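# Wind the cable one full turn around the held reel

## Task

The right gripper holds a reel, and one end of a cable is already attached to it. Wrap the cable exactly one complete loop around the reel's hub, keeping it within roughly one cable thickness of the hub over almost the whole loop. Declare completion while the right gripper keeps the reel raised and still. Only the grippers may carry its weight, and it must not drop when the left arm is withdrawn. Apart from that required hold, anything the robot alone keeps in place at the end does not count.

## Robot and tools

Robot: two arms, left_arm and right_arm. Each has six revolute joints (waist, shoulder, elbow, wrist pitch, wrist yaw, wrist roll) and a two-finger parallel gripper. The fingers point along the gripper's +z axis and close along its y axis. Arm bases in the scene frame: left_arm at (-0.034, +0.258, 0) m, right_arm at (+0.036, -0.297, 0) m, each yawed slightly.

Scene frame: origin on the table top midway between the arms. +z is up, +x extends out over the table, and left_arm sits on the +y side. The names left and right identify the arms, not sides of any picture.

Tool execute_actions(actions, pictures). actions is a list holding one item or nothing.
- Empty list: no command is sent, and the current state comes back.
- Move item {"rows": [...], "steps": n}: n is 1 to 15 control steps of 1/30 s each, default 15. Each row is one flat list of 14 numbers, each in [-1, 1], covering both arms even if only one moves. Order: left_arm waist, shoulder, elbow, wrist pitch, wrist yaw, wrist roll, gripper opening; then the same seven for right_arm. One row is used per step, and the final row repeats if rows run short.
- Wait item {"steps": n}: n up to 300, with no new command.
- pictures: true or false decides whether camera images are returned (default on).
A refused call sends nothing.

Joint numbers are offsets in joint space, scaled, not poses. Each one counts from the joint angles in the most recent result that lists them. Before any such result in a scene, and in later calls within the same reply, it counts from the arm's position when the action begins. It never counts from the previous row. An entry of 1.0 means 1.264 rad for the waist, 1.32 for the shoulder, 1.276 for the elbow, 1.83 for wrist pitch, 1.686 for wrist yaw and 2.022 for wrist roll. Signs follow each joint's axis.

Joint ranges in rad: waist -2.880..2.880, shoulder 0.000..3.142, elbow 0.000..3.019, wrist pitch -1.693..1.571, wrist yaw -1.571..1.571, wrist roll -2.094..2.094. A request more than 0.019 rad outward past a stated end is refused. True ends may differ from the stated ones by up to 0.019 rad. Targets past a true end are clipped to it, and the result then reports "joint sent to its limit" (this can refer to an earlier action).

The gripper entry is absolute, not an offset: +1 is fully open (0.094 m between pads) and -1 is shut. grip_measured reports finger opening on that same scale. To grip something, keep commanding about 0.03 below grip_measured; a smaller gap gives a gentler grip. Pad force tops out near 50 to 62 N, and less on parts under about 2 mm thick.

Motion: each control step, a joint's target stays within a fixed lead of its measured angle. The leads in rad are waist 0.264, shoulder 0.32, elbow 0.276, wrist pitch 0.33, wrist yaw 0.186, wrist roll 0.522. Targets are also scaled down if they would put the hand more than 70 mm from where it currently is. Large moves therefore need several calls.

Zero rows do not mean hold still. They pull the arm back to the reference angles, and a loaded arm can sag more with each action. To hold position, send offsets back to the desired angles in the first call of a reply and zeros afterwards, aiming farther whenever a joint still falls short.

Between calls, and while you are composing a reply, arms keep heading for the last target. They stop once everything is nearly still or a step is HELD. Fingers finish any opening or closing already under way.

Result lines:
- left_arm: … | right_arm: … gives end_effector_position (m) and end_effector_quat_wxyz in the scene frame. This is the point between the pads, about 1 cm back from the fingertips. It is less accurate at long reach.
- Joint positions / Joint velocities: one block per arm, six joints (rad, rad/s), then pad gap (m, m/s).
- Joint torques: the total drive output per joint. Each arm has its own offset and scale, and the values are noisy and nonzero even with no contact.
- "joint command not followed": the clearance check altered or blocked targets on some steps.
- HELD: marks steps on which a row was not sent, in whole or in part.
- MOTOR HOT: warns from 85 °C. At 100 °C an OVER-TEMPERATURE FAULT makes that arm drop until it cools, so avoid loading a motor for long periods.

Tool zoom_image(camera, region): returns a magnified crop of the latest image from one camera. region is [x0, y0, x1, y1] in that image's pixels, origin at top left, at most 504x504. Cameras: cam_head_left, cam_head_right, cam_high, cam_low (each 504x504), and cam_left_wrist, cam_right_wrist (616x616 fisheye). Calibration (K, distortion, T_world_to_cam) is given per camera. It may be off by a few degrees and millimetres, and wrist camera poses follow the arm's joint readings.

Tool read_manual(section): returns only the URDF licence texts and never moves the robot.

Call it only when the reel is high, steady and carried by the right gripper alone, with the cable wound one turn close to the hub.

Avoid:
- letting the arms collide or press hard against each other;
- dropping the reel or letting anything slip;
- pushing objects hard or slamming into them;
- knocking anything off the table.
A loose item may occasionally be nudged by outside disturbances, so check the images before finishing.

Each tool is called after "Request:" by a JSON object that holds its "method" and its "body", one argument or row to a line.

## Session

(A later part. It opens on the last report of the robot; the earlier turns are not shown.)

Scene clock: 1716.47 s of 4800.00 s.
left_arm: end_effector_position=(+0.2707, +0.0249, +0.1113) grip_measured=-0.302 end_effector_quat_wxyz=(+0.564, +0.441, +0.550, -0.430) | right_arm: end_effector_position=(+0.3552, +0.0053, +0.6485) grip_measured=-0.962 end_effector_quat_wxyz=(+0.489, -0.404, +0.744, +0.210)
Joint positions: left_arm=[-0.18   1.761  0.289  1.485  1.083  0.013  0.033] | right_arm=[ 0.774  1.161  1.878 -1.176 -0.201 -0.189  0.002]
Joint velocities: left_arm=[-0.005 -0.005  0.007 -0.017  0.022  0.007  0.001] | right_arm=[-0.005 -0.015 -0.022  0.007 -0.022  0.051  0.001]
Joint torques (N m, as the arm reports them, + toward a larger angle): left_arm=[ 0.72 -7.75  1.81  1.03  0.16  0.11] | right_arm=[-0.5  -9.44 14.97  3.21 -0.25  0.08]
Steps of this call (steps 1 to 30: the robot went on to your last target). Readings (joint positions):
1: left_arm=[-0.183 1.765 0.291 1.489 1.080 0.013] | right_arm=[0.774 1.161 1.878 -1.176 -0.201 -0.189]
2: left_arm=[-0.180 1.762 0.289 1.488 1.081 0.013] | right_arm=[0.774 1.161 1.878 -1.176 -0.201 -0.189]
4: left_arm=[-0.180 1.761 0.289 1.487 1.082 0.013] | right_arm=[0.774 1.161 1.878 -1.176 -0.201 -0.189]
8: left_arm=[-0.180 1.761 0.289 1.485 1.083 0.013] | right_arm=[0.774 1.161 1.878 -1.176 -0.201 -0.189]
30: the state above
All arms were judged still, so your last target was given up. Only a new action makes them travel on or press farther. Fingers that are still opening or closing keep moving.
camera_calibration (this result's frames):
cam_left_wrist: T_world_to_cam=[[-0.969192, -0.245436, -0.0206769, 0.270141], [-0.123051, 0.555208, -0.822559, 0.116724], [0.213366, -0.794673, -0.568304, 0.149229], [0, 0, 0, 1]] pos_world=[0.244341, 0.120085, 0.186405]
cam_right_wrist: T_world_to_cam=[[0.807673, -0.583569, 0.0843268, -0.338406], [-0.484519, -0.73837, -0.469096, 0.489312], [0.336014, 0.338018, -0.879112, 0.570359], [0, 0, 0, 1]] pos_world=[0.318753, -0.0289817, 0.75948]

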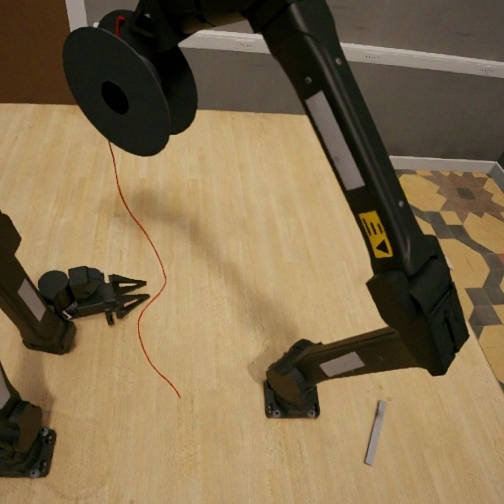

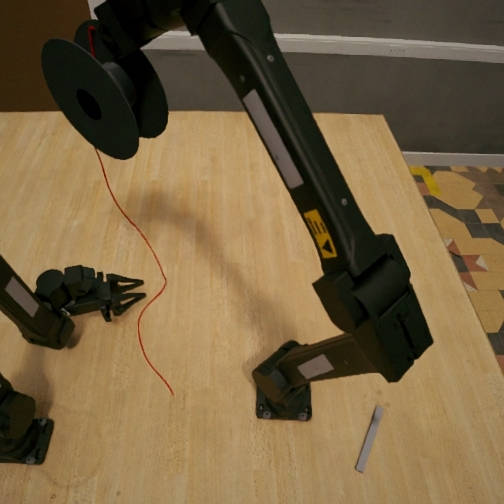

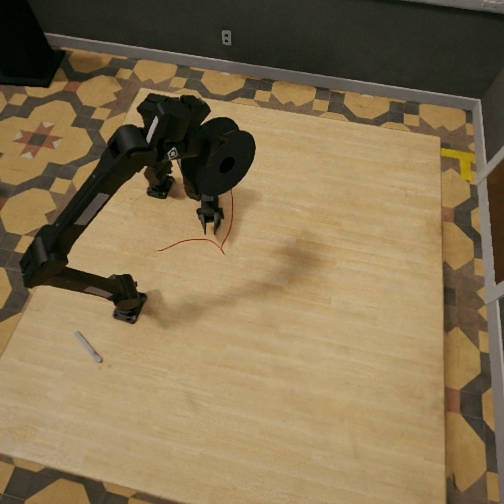

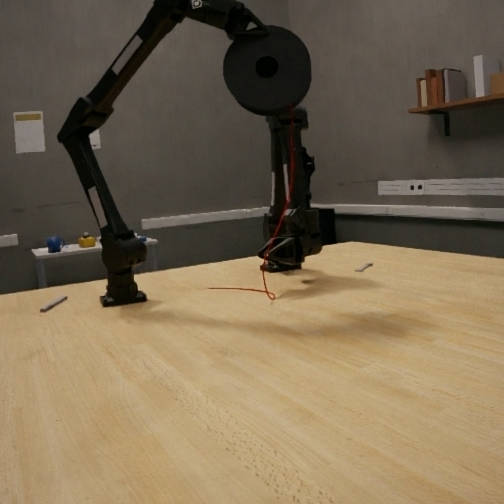

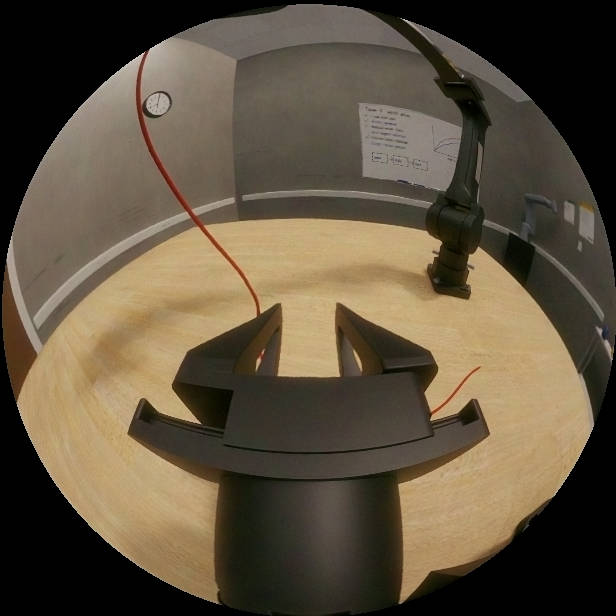

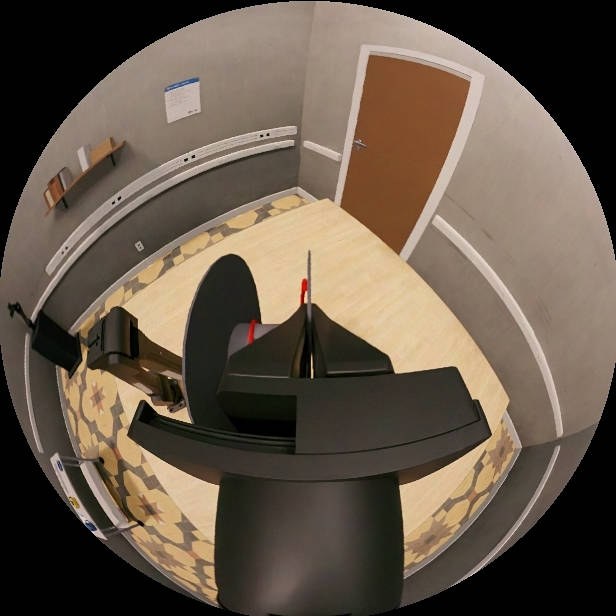

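Request:
{"method": "execute_actions", "body": {
  "actions": [
    {"rows": [[0,-0.01,0.02,-0.01,0.02,0,-0.3,-0.005,-0.0154,0.043,0.016,0,0.005,-1],[0.005,-0.025,0.03,-0.025,0.05,0,-0.3,-0.005,-0.0154,0.043,0.02,0,0.005,-1],[0.02,-0.045,0.04,-0.045,0.085,0,-0.3,-0.005,-0.0154,0.043,0.024,0,0.005,-1],[0.045,-0.07,0.05,-0.07,0.12,0,-0.3,-0.005,-0.0154,0.043,0.028,0,0.005,-1],[0.08,-0.1,0.06,-0.1,0.15,0,-0.4,-0.005,-0.0154,0.043,0.032,0,0.005,-1],[0.12,-0.13,0.072,-0.13,0.175,0,-0.5,-0.005,-0.0154,0.043,0.036,0,0.005,-1],[0.17,-0.16,0.084,-0.16,0.188,0,-0.6,-0.005,-0.0154,0.043,0.04,0,0.005,-1],[0.23,-0.19,0.096,-0.19,0.188,0,-0.7,-0.005,-0.0154,0.043,0.044,0,0.005,-1],[0.29,-0.22,0.108,-0.22,0.188,0,-0.8,-0.005,-0.0154,0.043,0.048,0,0.005,-1],[0.36,-0.25,0.12,-0.25,0.188,0,-0.8,-0.005,-0.0154,0.043,0.052,0,0.005,-1],[0.43,-0.285,0.135,-0.285,0.188,0,-0.8,-0.005,-0.0154,0.043,0.056,0,0.005,-1],[0.5,-0.32,0.15,-0.32,0.188,0,-0.8,-0.005,-0.0154,0.043,0.06,0,0.005,-1],[0.57,-0.355,0.165,-0.355,0.188,0,-0.8,-0.005,-0.0154,0.043,0.063,0,0.005,-1],[0.64,-0.39,0.18,-0.39,0.188,0,-0.8,-0.005,-0.0154,0.043,0.065,0,0.005,-1],[0.696,-0.424,0.195,-0.43,0.188,0,-0.8,-0.005,-0.0154,0.043,0.066,0,0.005,-1]], "steps": 15}
  ]
}}

Request:
{"method": "execute_actions", "body": {
  "actions": [
    {"steps": 40}
  ]
}}

Scene clock: 1739.50 s of 4800.00 s.
left_arm: end_effector_position=(+0.3446, +0.1894, +0.2075) grip_measured=-0.798 end_effector_quat_wxyz=(+0.604, +0.381, +0.595, -0.368) | right_arm: end_effector_position=(+0.3611, +0.0101, +0.6653) grip_measured=-0.962 end_effector_quat_wxyz=(+0.520, -0.398, +0.724, +0.216)
Joint positions: left_arm=[0.342 1.378 0.438 0.949 1.393 0.013 0.01 ] | right_arm=[ 0.774  1.161  1.878 -1.1   -0.201 -0.189  0.002]
Joint velocities: left_arm=[ 1.568 -1.099  0.325 -1.619 -0.022  0.022 -0.   ] | right_arm=[-0.005 -0.024 -0.022  0.125 -0.022 -0.007 -0.   ]
Joint torques (N m, as the arm reports them, + toward a larger angle): left_arm=[ 0.19 -7.65  9.26  1.54  0.24  0.13] | right_arm=[-1.69 -8.26 15.06  3.04 -0.25  0.09]
Steps of this call (steps 1 to 230: nothing new was sent; then 14.87 s passed at rest; steps 231 to 245: all 15 steps of this action). Readings (joint positions):
231: left_arm=[-0.180 1.761 0.290 1.484 1.098 0.013] | right_arm=[0.774 1.161 1.878 -1.176 -0.201 -0.189]
232: left_arm=[-0.180 1.759 0.293 1.478 1.133 0.013] | right_arm=[0.774 1.161 1.878 -1.176 -0.201 -0.189]
234: left_arm=[-0.173 1.742 0.306 1.433 1.239 0.013] | right_arm=[0.774 1.161 1.878 -1.172 -0.201 -0.189]
238: left_arm=[-0.051 1.623 0.348 1.261 1.385 0.013] | right_arm=[0.774 1.161 1.878 -1.147 -0.201 -0.189]
245: the state above
camera_calibration (this result's frames):
cam_left_wrist: T_world_to_cam=[[-0.896224, -0.443242, -0.0178687, 0.395811], [-0.240499, 0.519341, -0.820027, 0.160433], [0.372751, -0.730631, -0.572045, 0.252582], [0, 0, 0, 1]] pos_world=[0.299169, 0.276665, 0.28312]
cam_right_wrist: T_world_to_cam=[[0.802088, -0.58809, 0.103951, -0.352795], [-0.454824, -0.714337, -0.531844, 0.534375], [0.387028, 0.379306, -0.840438, 0.537037], [0, 0, 0, 1]] pos_world=[0.318171, -0.0294532, 0.772224]

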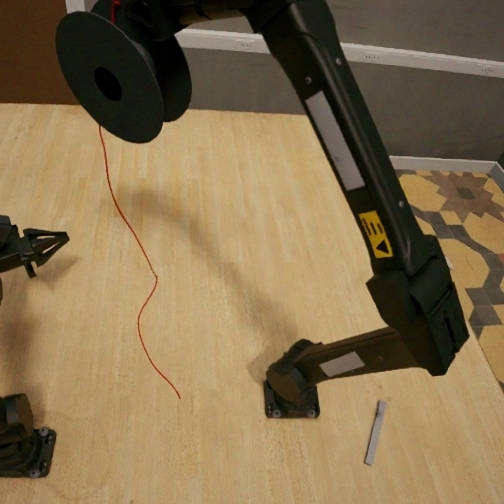

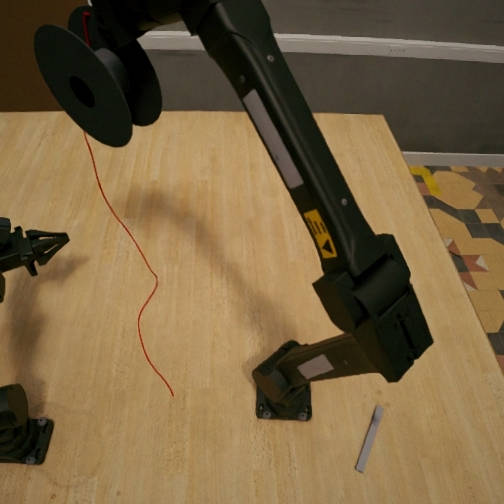

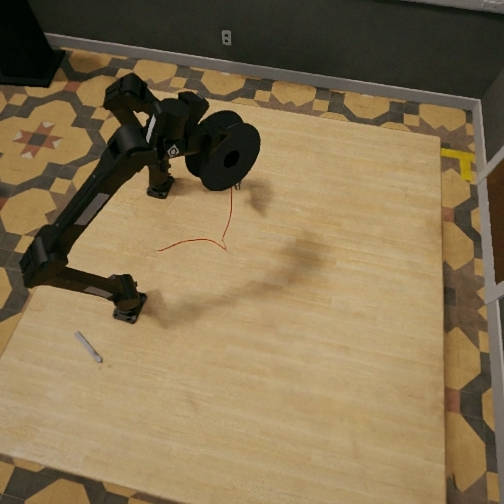

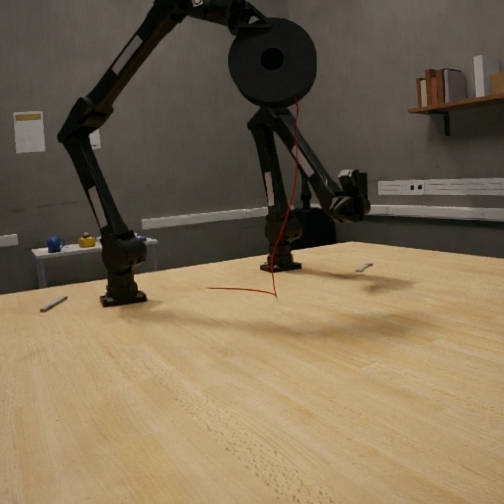

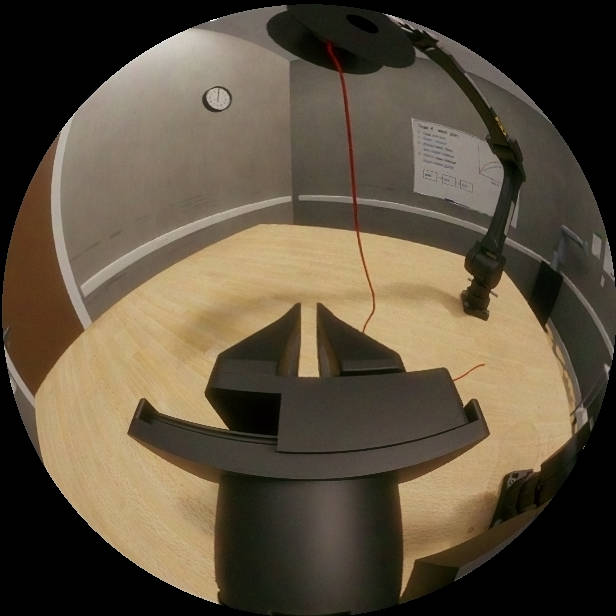

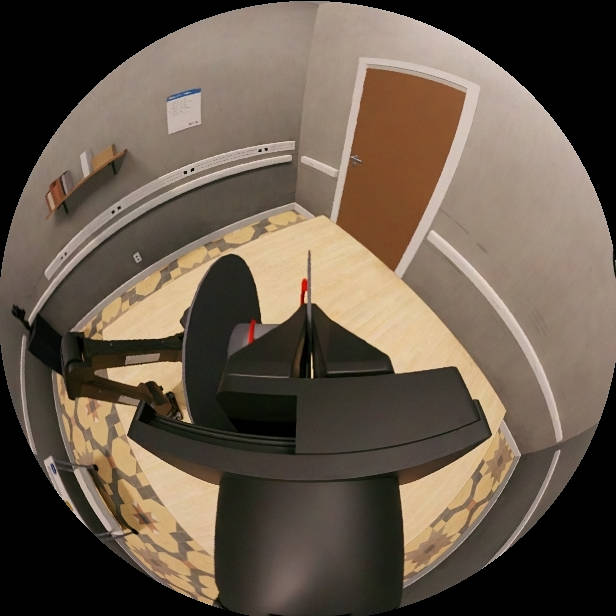

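Scene clock: 1740.83 s of 4800.00 s.
left_arm: end_effector_position=(+0.3430, +0.3308, +0.2687) grip_measured=-0.798 end_effector_quat_wxyz=(+0.665, +0.272, +0.651, -0.246) | right_arm: end_effector_position=(+0.3616, +0.0104, +0.6668) grip_measured=-0.962 end_effector_quat_wxyz=(+0.523, -0.398, +0.722, +0.217)
Joint positions: left_arm=[0.713 1.193 0.508 0.714 1.397 0.013 0.01 ] | right_arm=[ 0.774  1.161  1.878 -1.093 -0.201 -0.189  0.002]
Joint velocities: left_arm=[ 0.005 -0.024  0.002 -0.017 -0.022 -0.022 -0.   ] | right_arm=[-0.005 -0.005 -0.007 -0.002  0.051 -0.066 -0.   ]
Joint torques (N m, as the arm reports them, + toward a larger angle): left_arm=[-0.87 -4.13 11.14  0.81  0.15  0.11] | right_arm=[-0.95 -8.49 15.11  3.5  -0.24  0.07]
Steps of this call (steps 1 to 30: the robot went on to your last target; steps 31 to 40: nothing new was sent). Readings (joint positions):
1: left_arm=[0.396 1.342 0.450 0.899 1.393 0.013] | right_arm=[0.774 1.161 1.878 -1.096 -0.201 -0.189]
2: left_arm=[0.453 1.308 0.461 0.858 1.393 0.013] | right_arm=[0.774 1.161 1.878 -1.095 -0.201 -0.189]
4: left_arm=[0.572 1.250 0.480 0.791 1.395 0.013] | right_arm=[0.774 1.161 1.878 -1.093 -0.201 -0.189]
8: left_arm=[0.718 1.194 0.507 0.727 1.395 0.013] | right_arm=[0.774 1.161 1.878 -1.093 -0.201 -0.189]
40: the state above
All arms were judged still, so your last target was given up. Only a new action makes them travel on or press farther. Fingers that are still opening or closing keep moving.
camera_calibration (this result's frames):
cam_left_wrist: T_world_to_cam=[[-0.677347, -0.734694, -0.037767, 0.484818], [-0.397461, 0.408671, -0.821592, 0.227647], [0.619052, -0.541492, -0.568824, 0.243611], [0, 0, 0, 1]] pos_world=[0.268063, 0.395073, 0.343915]
cam_right_wrist: T_world_to_cam=[[0.801559, -0.588517, 0.105592, -0.353994], [-0.45213, -0.712156, -0.53704, 0.538087], [0.391255, 0.382728, -0.836922, 0.534041], [0, 0, 0, 1]] pos_world=[0.318086, -0.0295214, 0.773304]

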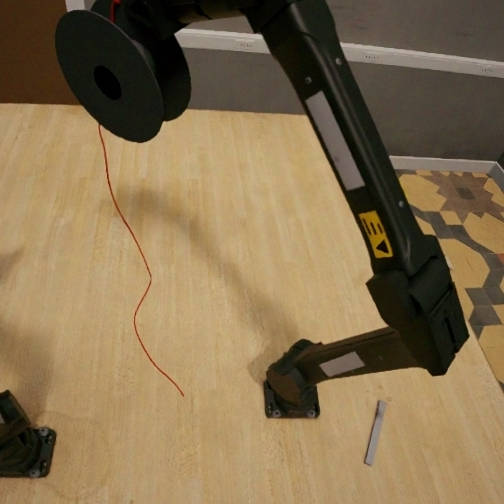

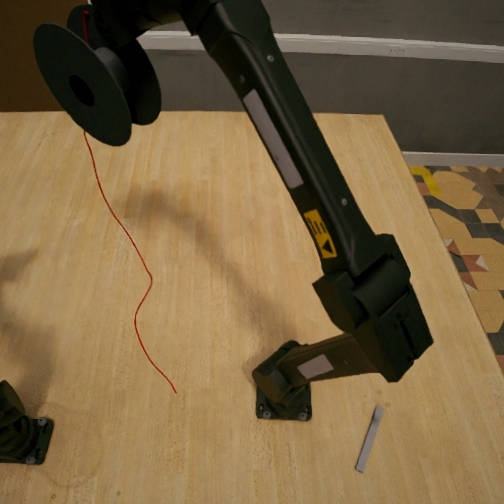

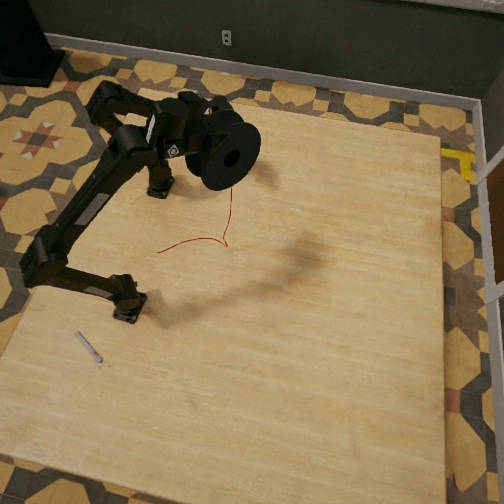

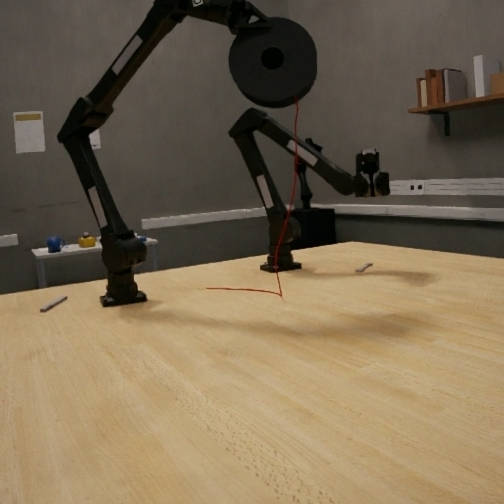

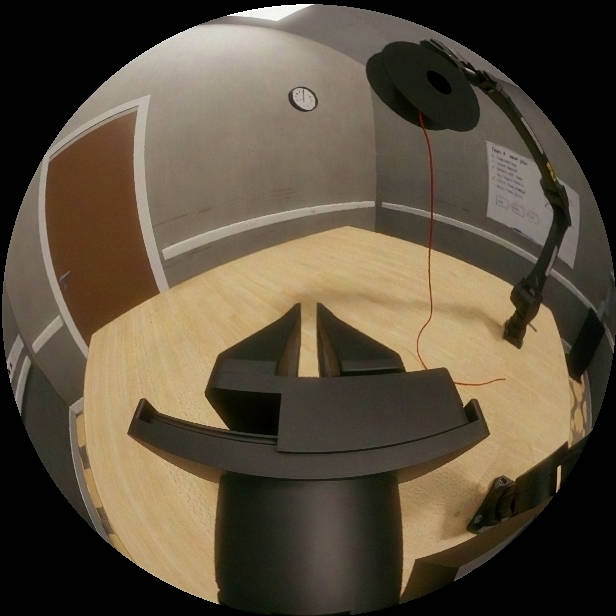

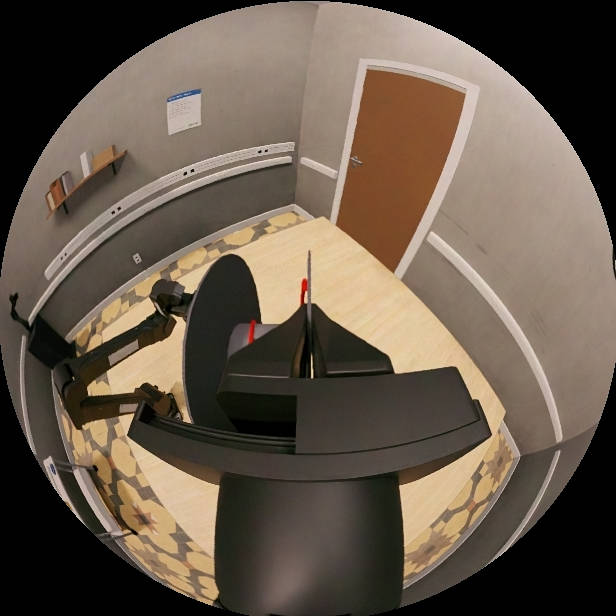

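Request:
{"method": "execute_actions", "body": {
  "actions": [
    {"rows": [[0,0,0.03,0,0,0,-0.8,-0.005,-0.0154,0.043,0.014,0,0.005,-1],[0,0,0.03,0,0,0,-0.8,-0.005,-0.0154,0.043,0.02,0,0.005,-1],[0,0,0.03,0,0,0,-0.8,-0.005,-0.0154,0.043,0.026,0,0.005,-1],[0,0,0.03,0,0,0,-0.8,-0.005,-0.0154,0.043,0.032,0,0.005,-1],[0,0,0.03,0,0,0,-0.8,-0.005,-0.0154,0.043,0.038,0,0.005,-1],[0,0,0.03,0,0,0,-0.8,-0.005,-0.0154,0.043,0.044,0,0.005,-1],[0,0,0.03,0,0,0,-0.8,-0.005,-0.0154,0.043,0.05,0,0.005,-1],[0,0,0.03,0,0,0,-0.8,-0.005,-0.0154,0.043,0.056,0,0.005,-1],[0,0,0.03,0,0,0,-0.8,-0.005,-0.0154,0.043,0.062,0,0.005,-1],[0,0,0.03,0,0,0,-0.8,-0.005,-0.0154,0.043,0.068,0,0.005,-1],[0,0,0.03,0,0,0,-0.8,-0.005,-0.0154,0.043,0.074,0,0.005,-1],[0,0,0.03,0,0,0,-0.8,-0.005,-0.0154,0.043,0.079,0,0.005,-1],[0,0,0.03,0,0,0,-0.8,-0.005,-0.0154,0.043,0.083,0,0.005,-1],[0,0,0.03,0,0,0,-0.8,-0.005,-0.0154,0.043,0.086,0,0.005,-1],[0,0,0.03,0,0,0,-0.8,-0.005,-0.0154,0.043,0.088,0,0.005,-1]], "steps": 15}
  ]
}}

Request:
{"method": "execute_actions", "body": {
  "actions": [
    {"steps": 30}
  ]
}}

Request:
{"method": "zoom_image", "body": {
  "camera": "cam_left_wrist",
  "region": [340, 20, 520, 200]
}}

Request:
{"method": "zoom_image", "body": {
  "camera": "cam_low",
  "region": [210, 0, 350, 140]
}}

Scene clock: 1760.70 s of 4800.00 s.
left_arm: end_effector_position=(+0.3430, +0.3308, +0.2687) grip_measured=-0.798 end_effector_quat_wxyz=(+0.665, +0.272, +0.651, -0.246) | right_arm: end_effector_position=(+0.3682, +0.0158, +0.6923) grip_measured=-0.962 end_effector_quat_wxyz=(+0.567, -0.388, +0.691, +0.224)
Joint positions: left_arm=[0.713 1.193 0.508 0.714 1.397 0.013 0.01 ] | right_arm=[ 0.774  1.161  1.878 -0.982 -0.201 -0.189  0.002]
Joint velocities: left_arm=[-0.005  0.005  0.002 -0.022  0.022 -0.051 -0.001] | right_arm=[-0.005 -0.015 -0.017  0.198 -0.022 -0.022  0.001]
Joint torques (N m, as the arm reports them, + toward a larger angle): left_arm=[ 0.23 -4.81 11.82  1.48  0.04  0.12] | right_arm=[-0.72 -9.98 15.15  3.08 -0.24  0.08]
Steps of this call (steps 1 to 180: nothing new was sent; then 13.37 s passed at rest; steps 181 to 195: all 15 steps of this action). Readings (joint positions):
181: left_arm=[0.713 1.193 0.508 0.714 1.397 0.013] | right_arm=[0.774 1.161 1.878 -1.093 -0.201 -0.189]
182: left_arm=[0.713 1.193 0.508 0.714 1.397 0.013] | right_arm=[0.774 1.161 1.878 -1.093 -0.201 -0.189]
184: left_arm=[0.713 1.193 0.508 0.714 1.397 0.013] | right_arm=[0.774 1.161 1.878 -1.088 -0.201 -0.189]
188: left_arm=[0.713 1.193 0.508 0.714 1.397 0.013] | right_arm=[0.774 1.161 1.878 -1.051 -0.201 -0.189]
195: the state above
camera_calibration (this result's frames):
cam_left_wrist: T_world_to_cam=[[-0.677347, -0.734694, -0.037767, 0.484818], [-0.397461, 0.408671, -0.821592, 0.227647], [0.619052, -0.541492, -0.568824, 0.243611], [0, 0, 0, 1]] pos_world=[0.268063, 0.395073, 0.343915]
cam_right_wrist: T_world_to_cam=[[0.791257, -0.596856, 0.132949, -0.373852], [-0.40206, -0.671632, -0.622301, 0.59854], [0.460717, 0.438947, -0.771405, 0.478948], [0, 0, 0, 1]] pos_world=[0.315803, -0.0313697, 0.791639]

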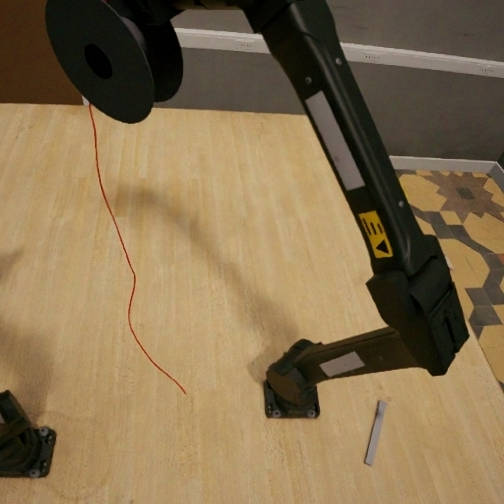

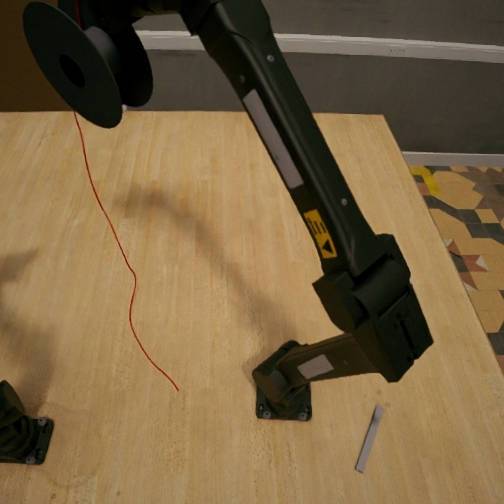

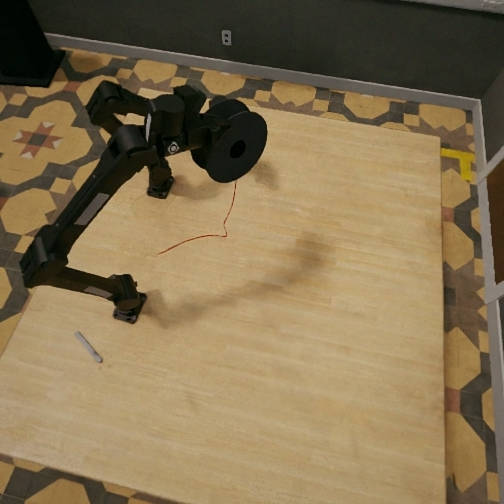

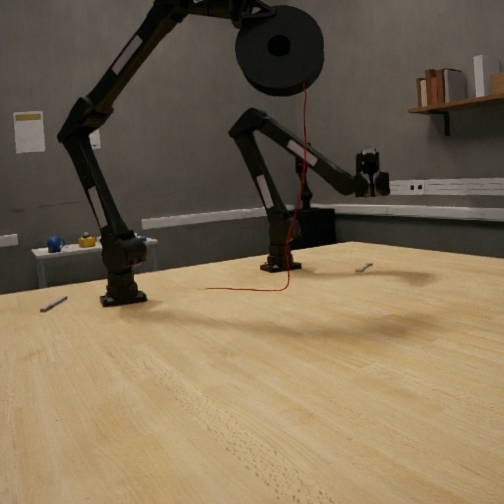

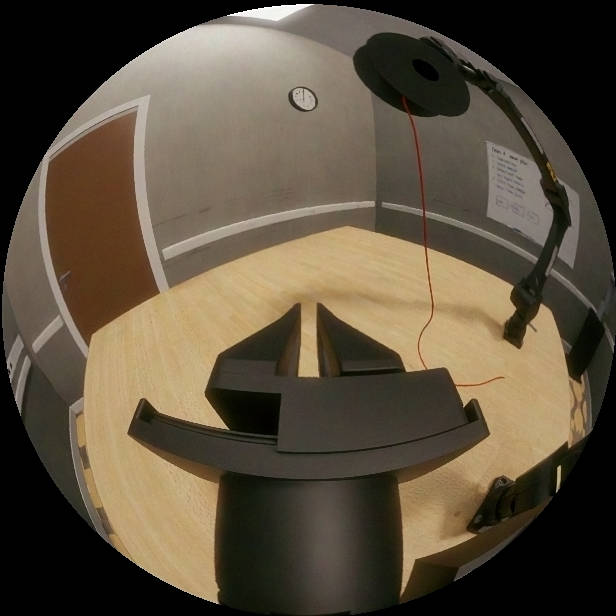

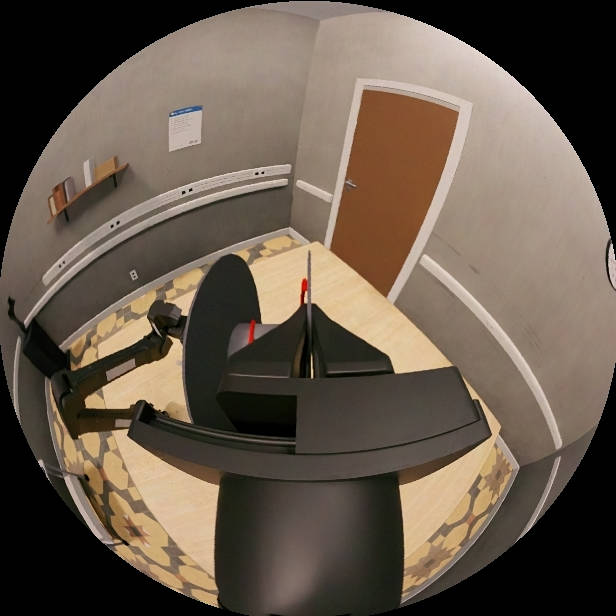

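Scene clock: 1761.70 s of 4800.00 s.
left_arm: end_effector_position=(+0.3430, +0.3308, +0.2687) grip_measured=-0.798 end_effector_quat_wxyz=(+0.665, +0.272, +0.651, -0.246) | right_arm: end_effector_position=(+0.3687, +0.0162, +0.6947) grip_measured=-0.962 end_effector_quat_wxyz=(+0.571, -0.387, +0.688, +0.225)
Joint positions: left_arm=[0.713 1.193 0.508 0.714 1.397 0.013 0.01 ] | right_arm=[ 0.774  1.161  1.878 -0.972 -0.201 -0.189  0.002]
Joint velocities: left_arm=[-0.024 -0.005  0.002  0.007 -0.066 -0.007  0.   ] | right_arm=[-0.005 -0.005  0.007  0.017 -0.095 -0.066 -0.001]
Joint torques (N m, as the arm reports them, + toward a larger angle): left_arm=[ 0.2  -4.75 11.84  1.48  0.04  0.11] | right_arm=[-0.91 -9.59 15.28  3.48 -0.17  0.05]
Steps of this call (steps 1 to 30: the robot went on to your last target). Readings (joint positions):
1: left_arm=[0.713 1.193 0.508 0.714 1.397 0.013] | right_arm=[0.774 1.161 1.878 -0.977 -0.201 -0.189]
2: left_arm=[0.713 1.193 0.508 0.714 1.397 0.013] | right_arm=[0.774 1.161 1.878 -0.974 -0.201 -0.189]
4: left_arm=[0.713 1.193 0.508 0.714 1.397 0.013] | right_arm=[0.774 1.161 1.878 -0.972 -0.201 -0.189]
8: left_arm=[0.713 1.193 0.508 0.714 1.397 0.013] | right_arm=[0.774 1.161 1.878 -0.972 -0.201 -0.189]
30: the state above
All arms were judged still, so your last target was given up. Only a new action makes them travel on or press farther. Fingers that are still opening or closing keep moving.
camera_calibration (this result's frames):
cam_left_wrist: T_world_to_cam=[[-0.677347, -0.734694, -0.037767, 0.484818], [-0.397461, 0.408671, -0.821592, 0.227647], [0.619052, -0.541492, -0.568824, 0.243611], [0, 0, 0, 1]] pos_world=[0.268063, 0.395073, 0.343915]
cam_right_wrist: T_world_to_cam=[[0.790183, -0.597725, 0.13541, -0.375626], [-0.397047, -0.667575, -0.629839, 0.603838], [0.466867, 0.443924, -0.764831, 0.473486], [0, 0, 0, 1]] pos_world=[0.315511, -0.0316059, 0.793321]

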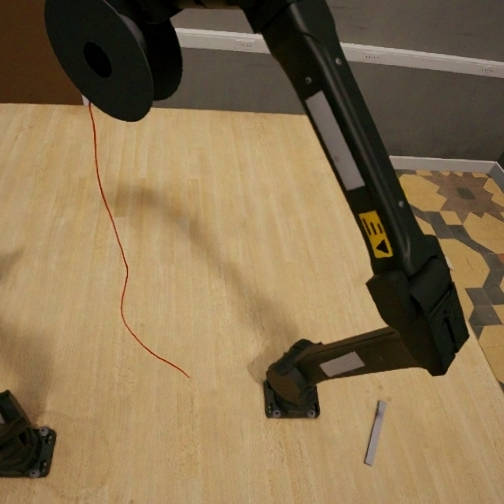

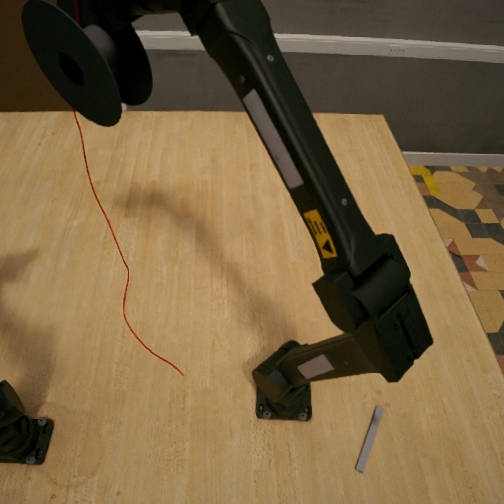

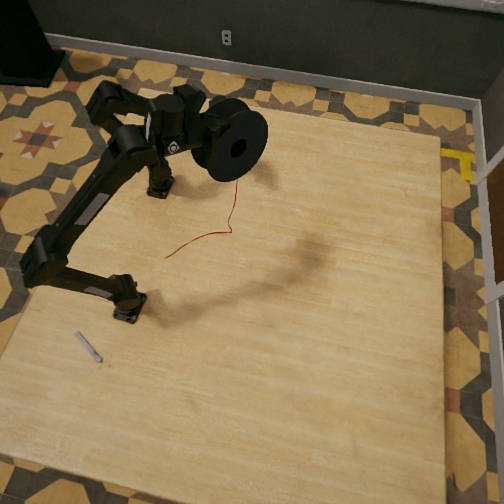

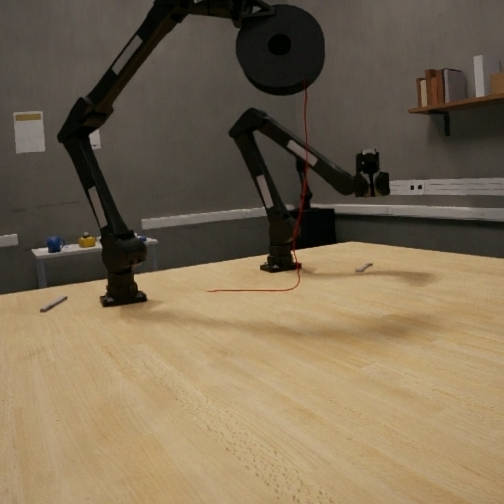

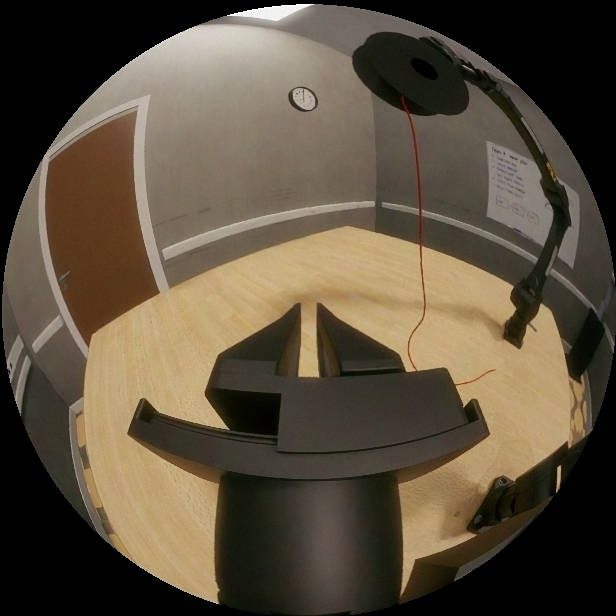

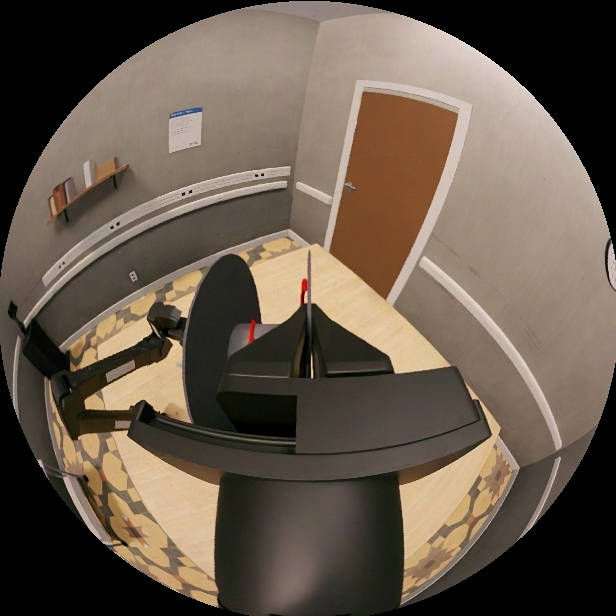

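Region (340, 20, 520, 200) of cam_left_wrist's 616x616 image, scaled by 2.800, with more detail than that image has.

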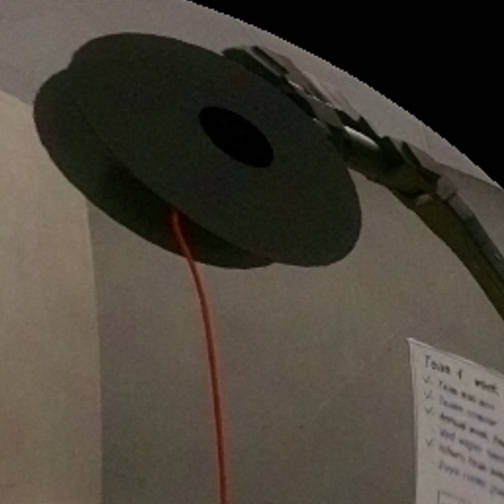

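Region (210, 0, 350, 140) of cam_low's 504x504 image, scaled by 3.600, with more detail than that image has.

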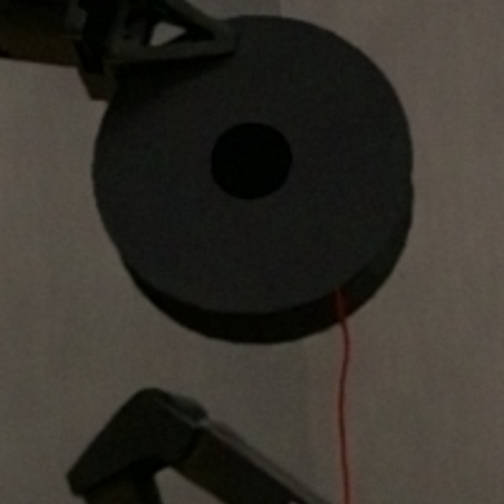

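Request:
{"method": "execute_actions", "body": {
  "actions": []
}}

Scene clock: 1774.43 s of 4800.00 s.
left_arm: end_effector_position=(+0.3430, +0.3308, +0.2687) grip_measured=-0.798 end_effector_quat_wxyz=(+0.665, +0.272, +0.651, -0.246) | right_arm: end_effector_position=(+0.3687, +0.0162, +0.6947) grip_measured=-0.962 end_effector_quat_wxyz=(+0.571, -0.387, +0.688, +0.225)
Joint positions: left_arm=[0.713 1.193 0.508 0.714 1.397 0.013 0.01 ] | right_arm=[ 0.774  1.161  1.878 -0.972 -0.201 -0.189  0.002]
Joint velocities: left_arm=[-0.015 -0.015 -0.002 -0.012 -0.051 -0.022 -0.   ] | right_arm=[ 0.005  0.005  0.002 -0.007  0.037 -0.066  0.001]
Joint torques (N m, as the arm reports them, + toward a larger angle): left_arm=[ 0.19 -4.85 11.83  1.47  0.04  0.11] | right_arm=[-0.94 -8.9  15.18  3.46 -0.18  0.09]
Steps of this call (steps 1 to 180: nothing new was sent; then 6.73 s passed at rest). Readings (joint positions):
1: left_arm=[0.713 1.193 0.508 0.714 1.397 0.013] | right_arm=[0.774 1.161 1.878 -0.972 -0.201 -0.189]
2: left_arm=[0.713 1.193 0.508 0.714 1.397 0.013] | right_arm=[0.774 1.161 1.878 -0.972 -0.201 -0.189]
4: left_arm=[0.713 1.193 0.508 0.714 1.397 0.013] | right_arm=[0.774 1.161 1.878 -0.972 -0.201 -0.189]
8: left_arm=[0.713 1.193 0.508 0.714 1.397 0.013] | right_arm=[0.774 1.161 1.878 -0.972 -0.201 -0.189]
180: the state above
camera_calibration (this result's frames):
cam_left_wrist: T_world_to_cam=[[-0.677347, -0.734694, -0.037767, 0.484818], [-0.397461, 0.408671, -0.821592, 0.227647], [0.619052, -0.541492, -0.568824, 0.243611], [0, 0, 0, 1]] pos_world=[0.268063, 0.395073, 0.343915]
cam_right_wrist: T_world_to_cam=[[0.790183, -0.597725, 0.13541, -0.375626], [-0.397047, -0.667575, -0.629839, 0.603838], [0.466867, 0.443924, -0.764831, 0.473486], [0, 0, 0, 1]] pos_world=[0.315511, -0.0316059, 0.793321]

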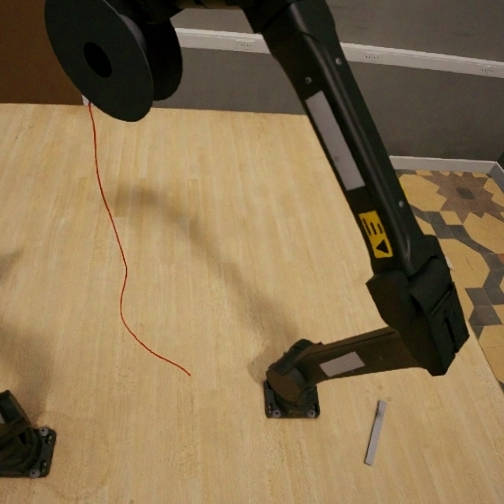

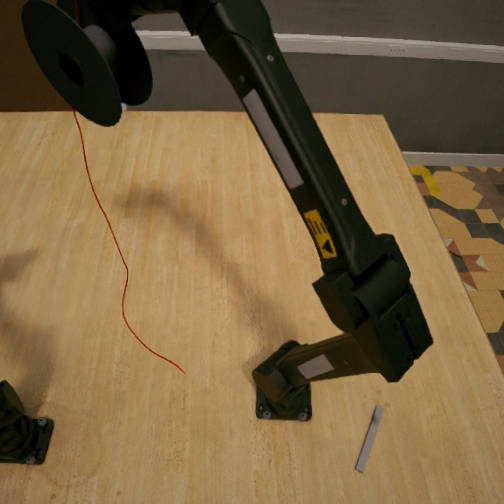

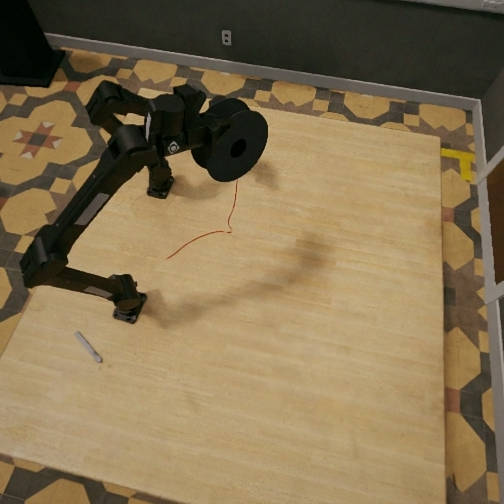

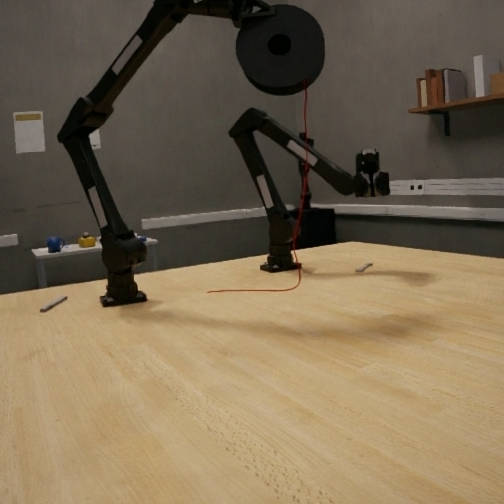

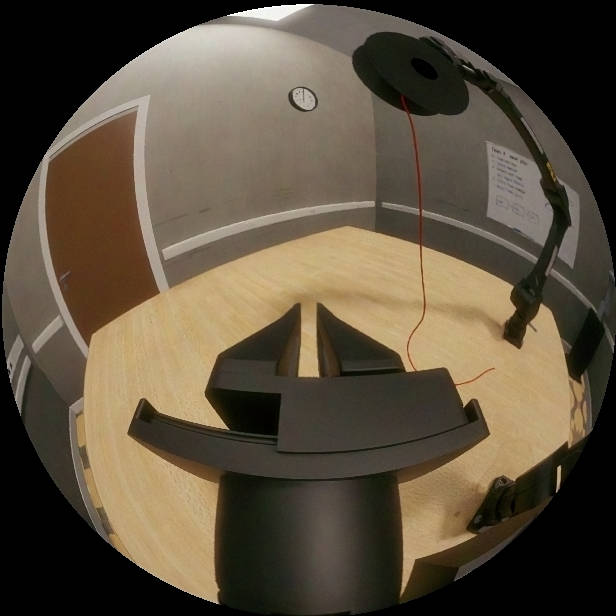

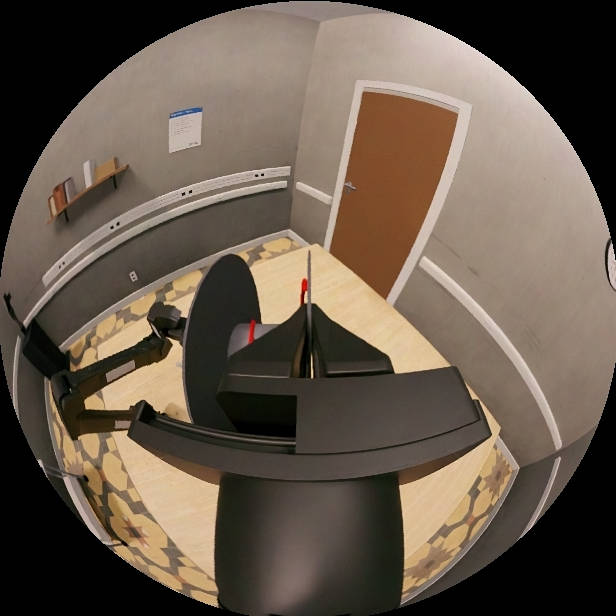

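Request:
{"method": "zoom_image", "body": {
  "camera": "cam_right_wrist",
  "region": [180, 230, 380, 400]
}}

Request:
{"method": "zoom_image", "body": {
  "camera": "cam_head_right",
  "region": [0, 0, 200, 140]
}}

Region (180, 230, 380, 400) of cam_right_wrist's 616x616 image, scaled by 2.520, with more detail than that image has; it fills the top 428 rows of this view, and the rest is white.

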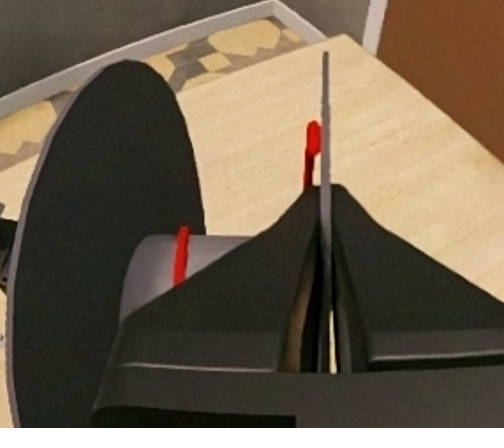

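Region (0, 0, 200, 140) of cam_head_right's 504x504 image, scaled by 2.520, with more detail than that image has; it fills the top 353 rows of this view, and the rest is white.

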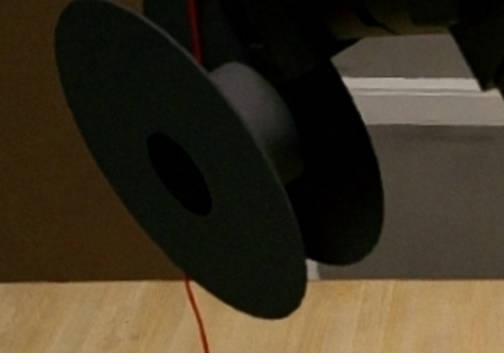

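Request:
{"method": "finished_scene", "body": {
  "scene": 1
}}

The scene is finished: the task was done.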